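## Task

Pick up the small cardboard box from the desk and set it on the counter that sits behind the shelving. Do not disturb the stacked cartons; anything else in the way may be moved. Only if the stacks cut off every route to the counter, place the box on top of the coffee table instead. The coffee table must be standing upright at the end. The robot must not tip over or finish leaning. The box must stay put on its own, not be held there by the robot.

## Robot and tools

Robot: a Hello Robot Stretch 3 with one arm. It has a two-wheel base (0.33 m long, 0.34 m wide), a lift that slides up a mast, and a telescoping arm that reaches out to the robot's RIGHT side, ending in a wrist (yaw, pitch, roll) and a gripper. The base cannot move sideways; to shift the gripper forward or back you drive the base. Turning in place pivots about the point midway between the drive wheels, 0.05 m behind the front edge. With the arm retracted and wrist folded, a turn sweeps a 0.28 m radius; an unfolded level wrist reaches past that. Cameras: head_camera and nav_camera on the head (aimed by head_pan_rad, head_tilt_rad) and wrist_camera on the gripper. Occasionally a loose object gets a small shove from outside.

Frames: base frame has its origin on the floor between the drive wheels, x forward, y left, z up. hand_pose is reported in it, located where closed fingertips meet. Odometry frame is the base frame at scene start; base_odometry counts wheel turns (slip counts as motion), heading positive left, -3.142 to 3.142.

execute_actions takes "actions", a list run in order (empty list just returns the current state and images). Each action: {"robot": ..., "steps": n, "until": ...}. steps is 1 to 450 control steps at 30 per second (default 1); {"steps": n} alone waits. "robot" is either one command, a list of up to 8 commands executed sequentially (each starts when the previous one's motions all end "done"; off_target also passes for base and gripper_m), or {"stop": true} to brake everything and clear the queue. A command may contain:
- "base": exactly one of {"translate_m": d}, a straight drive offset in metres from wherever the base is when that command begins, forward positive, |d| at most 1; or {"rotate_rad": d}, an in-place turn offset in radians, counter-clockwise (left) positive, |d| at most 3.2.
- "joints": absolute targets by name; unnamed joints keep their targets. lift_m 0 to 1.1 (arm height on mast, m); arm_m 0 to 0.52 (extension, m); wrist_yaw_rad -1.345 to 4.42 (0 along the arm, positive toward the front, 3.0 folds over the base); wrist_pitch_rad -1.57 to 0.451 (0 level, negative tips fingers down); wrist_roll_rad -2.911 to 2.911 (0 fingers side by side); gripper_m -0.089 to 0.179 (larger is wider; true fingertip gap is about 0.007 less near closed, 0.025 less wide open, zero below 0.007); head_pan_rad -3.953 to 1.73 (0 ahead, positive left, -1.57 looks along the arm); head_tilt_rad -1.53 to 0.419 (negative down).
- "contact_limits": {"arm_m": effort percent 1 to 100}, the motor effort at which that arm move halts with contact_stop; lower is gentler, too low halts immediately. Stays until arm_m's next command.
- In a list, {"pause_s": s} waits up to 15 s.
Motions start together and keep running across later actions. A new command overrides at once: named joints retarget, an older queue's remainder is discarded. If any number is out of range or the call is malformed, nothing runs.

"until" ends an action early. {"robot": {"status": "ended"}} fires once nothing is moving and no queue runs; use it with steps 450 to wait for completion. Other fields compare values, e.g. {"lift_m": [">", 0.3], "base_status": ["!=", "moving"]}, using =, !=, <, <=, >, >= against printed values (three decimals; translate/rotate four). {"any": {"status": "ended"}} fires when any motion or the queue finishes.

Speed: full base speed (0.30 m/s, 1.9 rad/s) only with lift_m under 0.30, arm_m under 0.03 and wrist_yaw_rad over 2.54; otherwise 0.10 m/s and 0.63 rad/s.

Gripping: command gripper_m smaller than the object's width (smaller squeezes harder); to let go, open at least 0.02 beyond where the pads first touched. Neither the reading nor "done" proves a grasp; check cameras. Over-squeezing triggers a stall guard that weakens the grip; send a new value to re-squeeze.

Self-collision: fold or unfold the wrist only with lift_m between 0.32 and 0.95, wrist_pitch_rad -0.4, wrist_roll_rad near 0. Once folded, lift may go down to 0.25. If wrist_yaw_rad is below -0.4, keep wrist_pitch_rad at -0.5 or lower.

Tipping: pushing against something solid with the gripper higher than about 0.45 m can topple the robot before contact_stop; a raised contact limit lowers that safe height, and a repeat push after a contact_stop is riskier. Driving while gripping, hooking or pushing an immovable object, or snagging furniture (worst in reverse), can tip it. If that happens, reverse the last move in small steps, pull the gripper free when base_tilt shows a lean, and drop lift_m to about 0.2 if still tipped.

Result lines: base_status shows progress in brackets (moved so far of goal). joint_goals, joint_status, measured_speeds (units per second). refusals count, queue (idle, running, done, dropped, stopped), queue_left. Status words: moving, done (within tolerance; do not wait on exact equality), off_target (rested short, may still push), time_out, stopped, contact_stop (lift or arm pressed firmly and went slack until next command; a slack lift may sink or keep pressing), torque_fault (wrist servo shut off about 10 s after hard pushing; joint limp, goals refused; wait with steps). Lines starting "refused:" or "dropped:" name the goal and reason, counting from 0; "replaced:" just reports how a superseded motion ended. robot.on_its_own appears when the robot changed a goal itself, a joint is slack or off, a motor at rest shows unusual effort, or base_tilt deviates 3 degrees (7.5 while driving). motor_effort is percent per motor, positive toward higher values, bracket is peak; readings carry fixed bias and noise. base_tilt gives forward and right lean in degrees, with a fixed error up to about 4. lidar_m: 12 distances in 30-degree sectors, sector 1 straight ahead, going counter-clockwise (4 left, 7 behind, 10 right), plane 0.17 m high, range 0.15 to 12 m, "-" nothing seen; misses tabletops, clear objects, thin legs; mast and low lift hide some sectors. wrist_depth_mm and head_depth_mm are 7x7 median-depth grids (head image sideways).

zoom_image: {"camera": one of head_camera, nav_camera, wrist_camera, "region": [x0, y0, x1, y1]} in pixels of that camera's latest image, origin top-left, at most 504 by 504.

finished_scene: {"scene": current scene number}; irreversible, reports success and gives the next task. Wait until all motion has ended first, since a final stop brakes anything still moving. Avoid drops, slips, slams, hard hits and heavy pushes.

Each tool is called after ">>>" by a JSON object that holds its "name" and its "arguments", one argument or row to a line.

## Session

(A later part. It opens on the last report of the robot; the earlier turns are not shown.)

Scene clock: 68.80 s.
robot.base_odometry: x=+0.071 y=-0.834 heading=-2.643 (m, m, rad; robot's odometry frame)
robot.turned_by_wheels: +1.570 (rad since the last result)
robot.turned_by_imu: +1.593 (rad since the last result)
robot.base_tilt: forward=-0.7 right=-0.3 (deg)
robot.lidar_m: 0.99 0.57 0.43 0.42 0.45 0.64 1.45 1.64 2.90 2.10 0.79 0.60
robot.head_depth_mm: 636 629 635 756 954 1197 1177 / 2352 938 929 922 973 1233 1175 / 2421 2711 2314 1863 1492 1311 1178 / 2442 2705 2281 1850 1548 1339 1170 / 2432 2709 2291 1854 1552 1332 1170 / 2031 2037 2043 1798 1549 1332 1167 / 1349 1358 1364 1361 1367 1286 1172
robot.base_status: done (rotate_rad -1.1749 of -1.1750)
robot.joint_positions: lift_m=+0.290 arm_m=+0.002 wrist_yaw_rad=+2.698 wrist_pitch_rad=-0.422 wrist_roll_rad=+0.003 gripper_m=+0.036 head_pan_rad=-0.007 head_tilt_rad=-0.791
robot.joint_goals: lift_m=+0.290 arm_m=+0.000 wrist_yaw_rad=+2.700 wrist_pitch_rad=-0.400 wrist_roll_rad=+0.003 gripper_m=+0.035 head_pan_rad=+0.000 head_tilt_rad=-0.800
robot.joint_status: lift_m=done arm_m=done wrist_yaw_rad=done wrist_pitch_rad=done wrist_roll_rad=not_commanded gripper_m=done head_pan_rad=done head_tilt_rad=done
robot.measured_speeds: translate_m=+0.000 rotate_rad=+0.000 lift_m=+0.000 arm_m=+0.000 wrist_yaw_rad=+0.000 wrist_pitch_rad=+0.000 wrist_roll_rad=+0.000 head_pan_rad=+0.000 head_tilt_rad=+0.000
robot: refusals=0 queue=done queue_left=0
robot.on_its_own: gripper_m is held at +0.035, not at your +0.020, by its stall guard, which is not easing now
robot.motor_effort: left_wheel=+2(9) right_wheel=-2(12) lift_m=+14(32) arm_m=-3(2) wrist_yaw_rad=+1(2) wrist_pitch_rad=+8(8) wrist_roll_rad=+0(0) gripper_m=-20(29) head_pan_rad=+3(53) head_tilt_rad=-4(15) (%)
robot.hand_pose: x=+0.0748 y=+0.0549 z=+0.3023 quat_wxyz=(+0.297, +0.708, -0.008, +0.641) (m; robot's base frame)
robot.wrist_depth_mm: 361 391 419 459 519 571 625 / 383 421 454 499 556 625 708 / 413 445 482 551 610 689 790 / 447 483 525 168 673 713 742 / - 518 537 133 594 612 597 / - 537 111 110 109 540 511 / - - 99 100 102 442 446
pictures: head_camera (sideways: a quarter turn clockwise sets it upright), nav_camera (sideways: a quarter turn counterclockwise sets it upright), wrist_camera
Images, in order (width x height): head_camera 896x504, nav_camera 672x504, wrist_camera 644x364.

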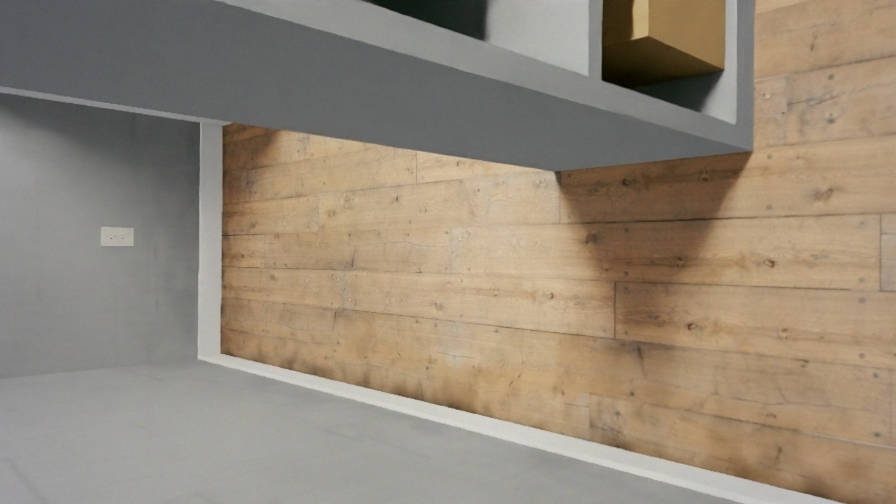

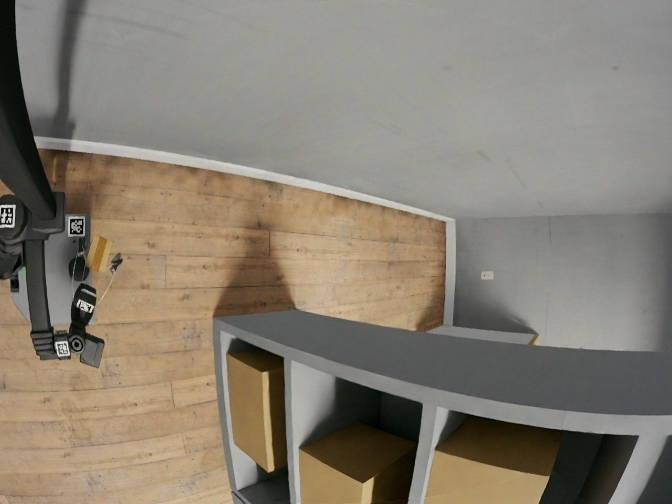

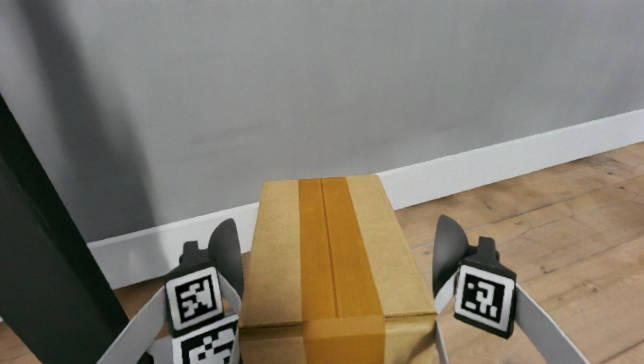

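>>> {"name": "execute_actions", "arguments": {
  "actions": [
    {"robot":[{"base":{"rotate_rad":0.3}},{"base":{"translate_m":0.4}},{"base":{"rotate_rad":-0.31}},{"base":{"translate_m":0.95},"joints":{"head_pan_rad":-1.0,"head_tilt_rad":-0.65}}],"steps":450,"until":{"robot":{"status":"ended"}}}
  ]
}}

Scene clock: 81.53 s.
robot.base_odometry: x=-1.047 y=-1.566 heading=-2.653 (m, m, rad; robot's odometry frame)
robot.turned_by_wheels: -0.010 (rad since the last result)
robot.turned_by_imu: -0.003 (rad since the last result)
robot.base_tilt: forward=-0.7 right=-0.3 (deg)
robot.lidar_m: 0.77 0.32 0.24 0.24 0.25 0.35 1.16 0.53 0.50 1.51 1.09 1.08
robot.head_depth_mm: 3089 3327 2960 2197 1750 1455 1240 / 2847 2025 2482 2184 1743 1443 1244 / 2373 1673 1884 2106 1750 1449 1233 / 2117 1442 1557 1775 1741 1446 1238 / 1893 1317 1322 1473 1647 1444 1239 / 1715 1305 1147 1277 1497 1448 1241 / 1550 1309 1148 1356 1612 1445 1240
robot.base_status: done (translate_m +0.9500 of +0.9500)
robot.joint_positions: lift_m=+0.290 arm_m=+0.002 wrist_yaw_rad=+2.698 wrist_pitch_rad=-0.422 wrist_roll_rad=+0.003 gripper_m=+0.036 head_pan_rad=-0.993 head_tilt_rad=-0.655
robot.joint_goals: lift_m=+0.290 arm_m=+0.000 wrist_yaw_rad=+2.700 wrist_pitch_rad=-0.400 wrist_roll_rad=+0.003 gripper_m=+0.035 head_pan_rad=-1.000 head_tilt_rad=-0.650
robot.joint_status: lift_m=done arm_m=done wrist_yaw_rad=done wrist_pitch_rad=done wrist_roll_rad=not_commanded gripper_m=done head_pan_rad=done head_tilt_rad=done
robot.measured_speeds: translate_m=+0.000 rotate_rad=+0.000 lift_m=+0.000 arm_m=+0.000 wrist_yaw_rad=+0.000 wrist_pitch_rad=+0.000 wrist_roll_rad=+0.000 head_pan_rad=+0.000 head_tilt_rad=+0.000
robot: refusals=0 queue=done queue_left=0
robot.on_its_own: gripper_m is held at +0.035, not at your +0.020, by its stall guard, which is not easing now
robot.motor_effort: left_wheel=+1(10) right_wheel=-1(12) lift_m=+14(14) arm_m=-3(2) wrist_yaw_rad=+1(1) wrist_pitch_rad=+8(8) wrist_roll_rad=+0(0) gripper_m=-21(21) head_pan_rad=-4(52) head_tilt_rad=+3(13) (%)
robot.hand_pose: x=+0.0748 y=+0.0549 z=+0.3023 quat_wxyz=(+0.297, +0.708, -0.008, +0.641) (m; robot's base frame)
robot.wrist_depth_mm: 218 235 253 279 309 347 390 / 231 250 271 300 340 378 435 / 246 269 293 327 373 416 493 / 266 289 315 169 416 477 556 / - 312 332 133 434 517 592 / - 340 111 110 109 534 511 / - - 100 100 103 432 436
pictures: head_camera (sideways: a quarter turn clockwise sets it upright), nav_camera (sideways: a quarter turn counterclockwise sets it upright), wrist_camera
Images, in order (width x height): head_camera 896x504, nav_camera 672x504, wrist_camera 644x364.

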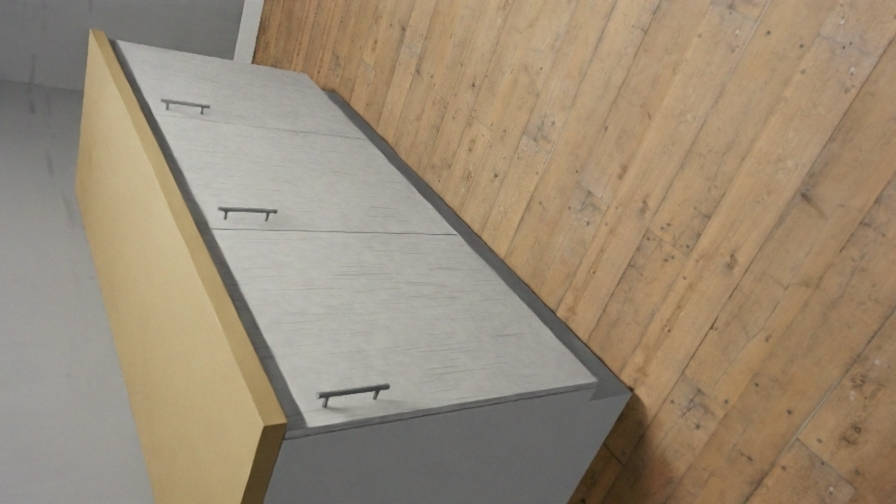

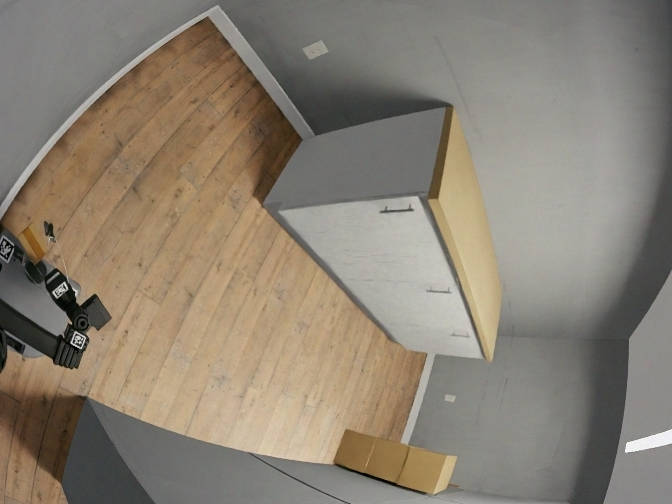

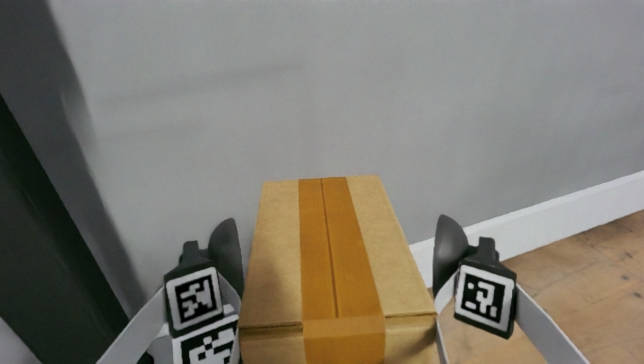

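>>> {"name": "execute_actions", "arguments": {
  "actions": [
    {"robot":[{"base":{"rotate_rad":-0.16}},{"base":{"translate_m":1.0},"joints":{"head_pan_rad":-1.57}},{"joints":{"lift_m":0.9}},{"joints":{"wrist_yaw_rad":0,"lift_m":1.03}}],"steps":450,"until":{"robot":{"status":"ended"}}},
    {"steps":200,"until":{"robot":{"status":"ended"}}}
  ]
}}

Scene clock: 97.90 s.
robot.base_odometry: x=-1.994 y=-1.888 heading=-2.813 (m, m, rad; robot's odometry frame)
robot.turned_by_wheels: -0.160 (rad since the last result)
robot.turned_by_imu: -0.154 (rad since the last result)
robot.base_tilt: forward=-0.7 right=-0.2 (deg)
robot.lidar_m: 0.40 0.41 0.37 0.34 0.35 0.44 0.97 1.34 1.69 0.61 0.62 0.43
robot.head_depth_mm: 2753 2224 - - - - 1196 / 3096 3354 3080 - - - - / 3075 3387 3103 - - - - / 3049 1424 933 - - 982 1181 / 2934 1314 865 695 823 959 1171 / 2866 1309 865 698 791 937 1141 / 2452 1304 863 694 776 910 1105
robot.base_status: done (translate_m +1.0000 of +1.0000)
robot.joint_positions: lift_m=+1.029 arm_m=+0.002 wrist_yaw_rad=+0.002 wrist_pitch_rad=-0.422 wrist_roll_rad=+0.003 gripper_m=+0.036 head_pan_rad=-1.563 head_tilt_rad=-0.655
robot.joint_goals: lift_m=+1.030 arm_m=+0.000 wrist_yaw_rad=+0.000 wrist_pitch_rad=-0.400 wrist_roll_rad=+0.003 gripper_m=+0.035 head_pan_rad=-1.570 head_tilt_rad=-0.650
robot.joint_status: lift_m=done arm_m=done wrist_yaw_rad=done wrist_pitch_rad=done wrist_roll_rad=not_commanded gripper_m=done head_pan_rad=done head_tilt_rad=done
robot.measured_speeds: translate_m=+0.000 rotate_rad=+0.000 lift_m=+0.000 arm_m=+0.000 wrist_yaw_rad=+0.000 wrist_pitch_rad=+0.000 wrist_roll_rad=+0.000 head_pan_rad=+0.000 head_tilt_rad=+0.000
robot: refusals=0 queue=done queue_left=0
robot.on_its_own: gripper_m is held at +0.035, not at your +0.020, by its stall guard, which is not easing now
robot.motor_effort: left_wheel=+1(10) right_wheel=-1(9) lift_m=+33(34) arm_m=-2(2) wrist_yaw_rad=-1(2) wrist_pitch_rad=+8(8) wrist_roll_rad=+0(0) gripper_m=-20(20) head_pan_rad=-4(41) head_tilt_rad=+2(1) (%)
robot.hand_pose: x=-0.0210 y=-0.3713 z=+1.0413 quat_wxyz=(+0.691, +0.149, -0.692, -0.148) (m; robot's base frame)
robot.wrist_depth_mm: 634 - - - - - - / 612 862 951 917 - - - / 607 636 634 607 - - - / 493 492 474 170 475 - - / 445 455 456 133 486 - - / 498 507 111 110 109 - - / 549 576 331 100 103 - -
pictures: head_camera (sideways: a quarter turn clockwise sets it upright), nav_camera (sideways: a quarter turn counterclockwise sets it upright), wrist_camera
Images, in order (width x height): head_camera 896x504, nav_camera 672x504, wrist_camera 644x364.

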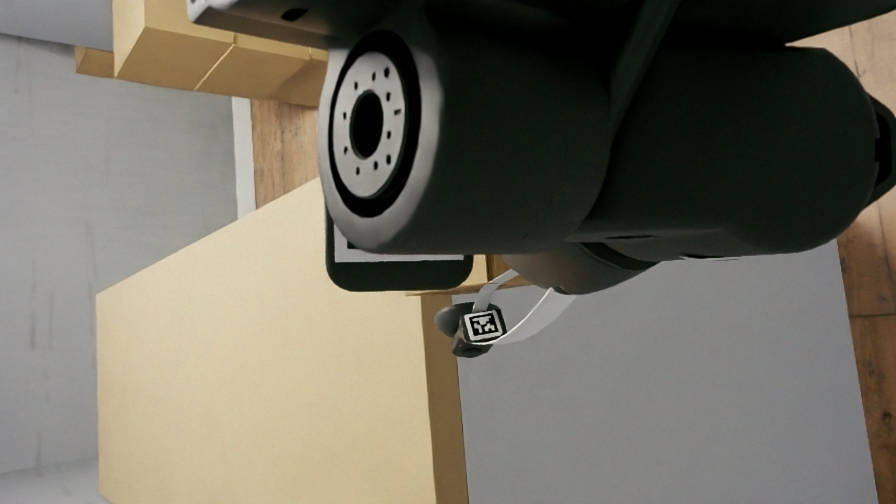

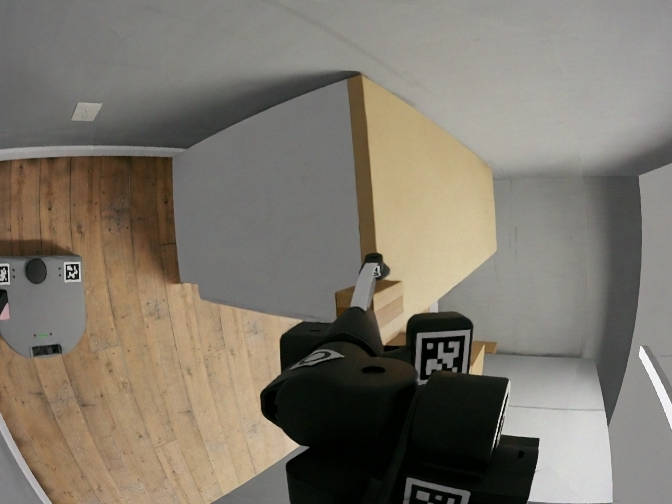

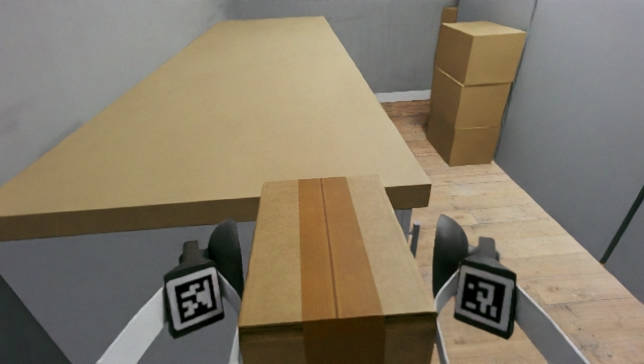

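>>> {"name": "execute_actions", "arguments": {
  "actions": [
    {"robot":[{"base":{"rotate_rad":0.2},"joints":{"arm_m":0.46}},{"joints":{"lift_m":0.93}}],"steps":450,"until":{"robot":{"status":"ended"}}}
  ]
}}

Scene clock: 105.13 s.
robot.base_odometry: x=-1.994 y=-1.888 heading=-2.613 (m, m, rad; robot's odometry frame)
robot.turned_by_wheels: +0.200 (rad since the last result)
robot.turned_by_imu: +0.202 (rad since the last result)
robot.base_tilt: forward=-0.7 right=-0.3 (deg)
robot.lidar_m: 0.40 0.43 0.35 0.34 0.37 0.54 1.34 1.40 0.62 0.61 0.52 0.41
robot.head_depth_mm: 2936 3262 3265 - 1627 1443 1244 / 2958 3130 - 709 805 980 1218 / 2898 1537 826 713 812 966 1168 / 2928 1541 786 720 818 978 1166 / 2096 1315 866 724 827 989 1180 / 1453 1272 865 723 830 997 1190 / 1043 1062 863 722 844 1007 1136
robot.base_status: done (rotate_rad +0.1999 of +0.2000)
robot.joint_positions: lift_m=+0.930 arm_m=+0.460 wrist_yaw_rad=+0.001 wrist_pitch_rad=-0.422 wrist_roll_rad=+0.003 gripper_m=+0.036 head_pan_rad=-1.563 head_tilt_rad=-0.655
robot.joint_goals: lift_m=+0.930 arm_m=+0.460 wrist_yaw_rad=+0.000 wrist_pitch_rad=-0.400 wrist_roll_rad=+0.003 gripper_m=+0.035 head_pan_rad=-1.570 head_tilt_rad=-0.650
robot.joint_status: lift_m=done arm_m=done wrist_yaw_rad=done wrist_pitch_rad=done wrist_roll_rad=not_commanded gripper_m=done head_pan_rad=done head_tilt_rad=done
robot.measured_speeds: translate_m=+0.000 rotate_rad=+0.000 lift_m=+0.000 arm_m=+0.000 wrist_yaw_rad=+0.000 wrist_pitch_rad=+0.000 wrist_roll_rad=+0.000 head_pan_rad=+0.000 head_tilt_rad=+0.000
robot: refusals=0 queue=done queue_left=0
robot.on_its_own: gripper_m is held at +0.035, not at your +0.020, by its stall guard, which is not easing now
robot.motor_effort: left_wheel=-2(6) right_wheel=+4(9) lift_m=+14(34) arm_m=+2(3) wrist_yaw_rad=-1(1) wrist_pitch_rad=+8(8) wrist_roll_rad=+0(0) gripper_m=-20(21) head_pan_rad=-4(4) head_tilt_rad=+1(0) (%)
robot.hand_pose: x=-0.0213 y=-0.8286 z=+0.9423 quat_wxyz=(+0.691, +0.148, -0.692, -0.148) (m; robot's base frame)
robot.wrist_depth_mm: 385 515 801 995 878 - - / 390 506 539 521 511 486 - / 368 382 368 364 353 343 335 / 293 286 281 169 269 264 256 / 232 229 224 133 202 215 211 / 193 192 111 110 109 186 177 / 166 163 128 100 103 153 156
pictures: head_camera (sideways: a quarter turn clockwise sets it upright), nav_camera (sideways: a quarter turn counterclockwise sets it upright), wrist_camera
Images, in order (width x height): head_camera 896x504, nav_camera 672x504, wrist_camera 644x364.

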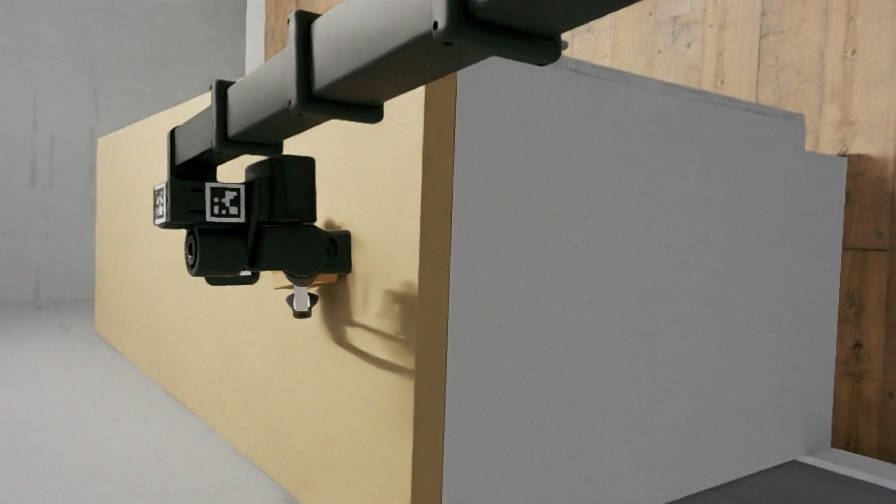

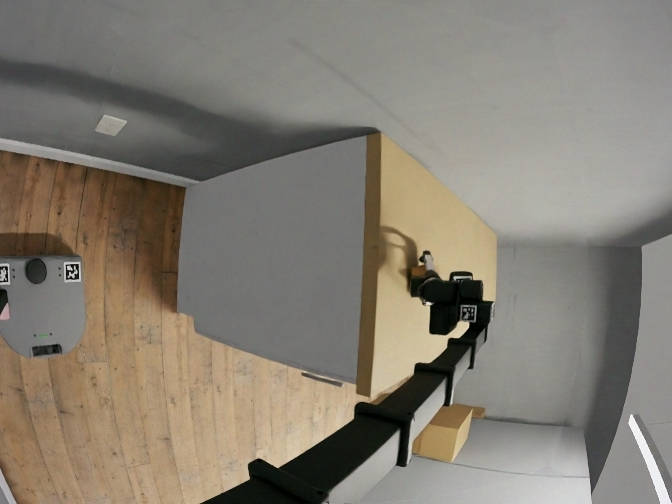

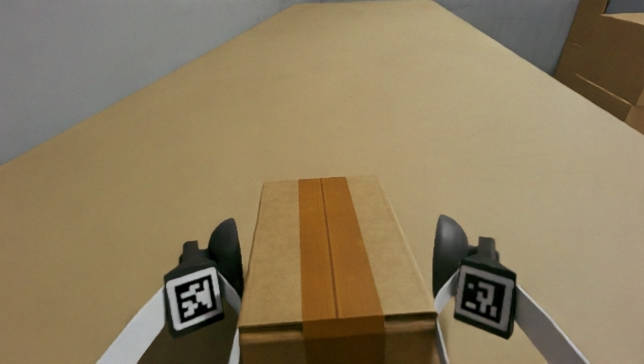

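>>> {"name": "execute_actions", "arguments": {
  "actions": [
    {"robot":[{"joints":{"lift_m":0.917}},{"joints":{"gripper_m":0.14}},{"joints":{"lift_m":0.97,"arm_m":0.3}}],"steps":450,"until":{"robot":{"status":"ended"}}}
  ]
}}

Scene clock: 110.77 s.
robot.base_odometry: x=-1.994 y=-1.888 heading=-2.613 (m, m, rad; robot's odometry frame)
robot.turned_by_wheels: +0.000 (rad since the last result)
robot.turned_by_imu: +0.001 (rad since the last result)
robot.base_tilt: forward=-0.7 right=-0.3 (deg)
robot.lidar_m: 0.40 0.43 0.35 0.34 0.37 0.54 1.34 1.40 0.62 0.61 0.52 0.41
robot.head_depth_mm: 2954 3168 - 707 1644 1454 1236 / 2978 3121 791 709 807 983 1217 / 2934 - - 714 811 966 1172 / 2904 1484 - 718 818 978 1170 / 2091 1316 912 723 827 988 1183 / 1444 1273 861 723 834 996 1193 / 1040 1057 863 721 839 1009 1134
robot.base_status: done (rotate_rad +0.1999 of +0.2000)
robot.joint_positions: lift_m=+0.969 arm_m=+0.300 wrist_yaw_rad=+0.001 wrist_pitch_rad=-0.414 wrist_roll_rad=+0.003 gripper_m=+0.140 head_pan_rad=-1.563 head_tilt_rad=-0.655
robot.joint_goals: lift_m=+0.970 arm_m=+0.300 wrist_yaw_rad=+0.000 wrist_pitch_rad=-0.400 wrist_roll_rad=+0.003 gripper_m=+0.140 head_pan_rad=-1.570 head_tilt_rad=-0.650
robot.joint_status: lift_m=done arm_m=done wrist_yaw_rad=done wrist_pitch_rad=done wrist_roll_rad=not_commanded gripper_m=done head_pan_rad=done head_tilt_rad=done
robot.measured_speeds: translate_m=+0.000 rotate_rad=+0.000 lift_m=+0.000 arm_m=+0.000 wrist_yaw_rad=+0.000 wrist_pitch_rad=+0.000 wrist_roll_rad=+0.000 head_pan_rad=+0.000 head_tilt_rad=+0.000
robot: refusals=0 queue=done queue_left=0
robot.motor_effort: left_wheel=-2(2) right_wheel=+3(4) lift_m=+33(34) arm_m=-2(2) wrist_yaw_rad=-1(0) wrist_pitch_rad=+5(8) wrist_roll_rad=+0(0) gripper_m=+0(81) head_pan_rad=-4(4) head_tilt_rad=+3(2) (%)
robot.hand_pose: x=-0.0213 y=-0.6701 z=+0.9830 quat_wxyz=(+0.691, +0.146, -0.693, -0.146) (m; robot's base frame)
robot.wrist_depth_mm: 401 558 917 - - - - / 410 563 724 694 665 - - / 402 493 487 472 460 446 - / 370 368 362 270 349 342 335 / 299 299 292 280 279 284 272 / 248 - 240 239 235 234 231 / 217 204 206 204 202 197 193
pictures: head_camera (sideways: a quarter turn clockwise sets it upright), nav_camera (sideways: a quarter turn counterclockwise sets it upright), wrist_camera
Images, in order (width x height): head_camera 896x504, nav_camera 672x504, wrist_camera 644x364.

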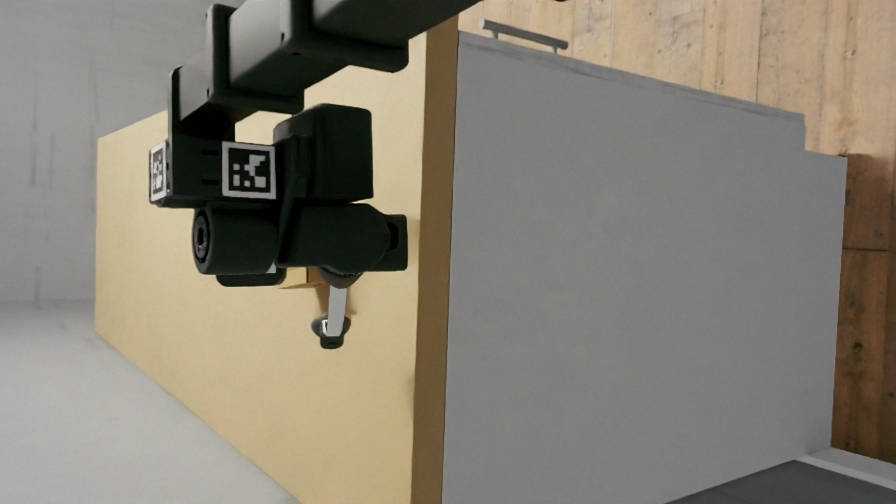

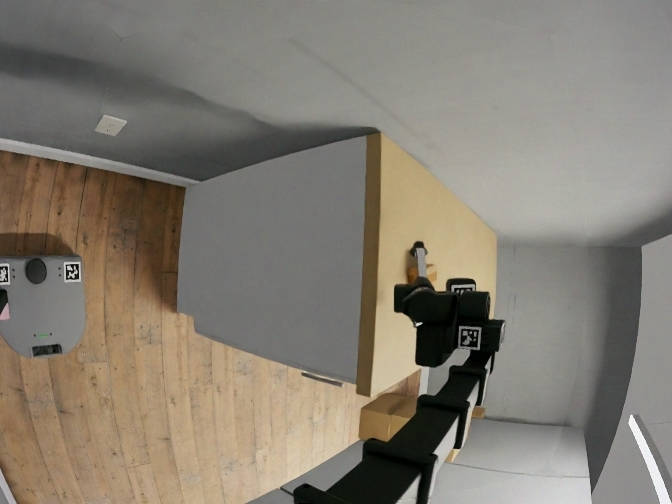

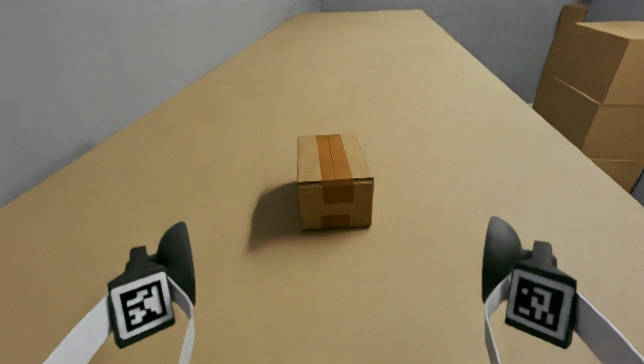

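>>> {"name": "finished_scene", "arguments": {
  "scene": 1
}}

The scene is finished: the task was done.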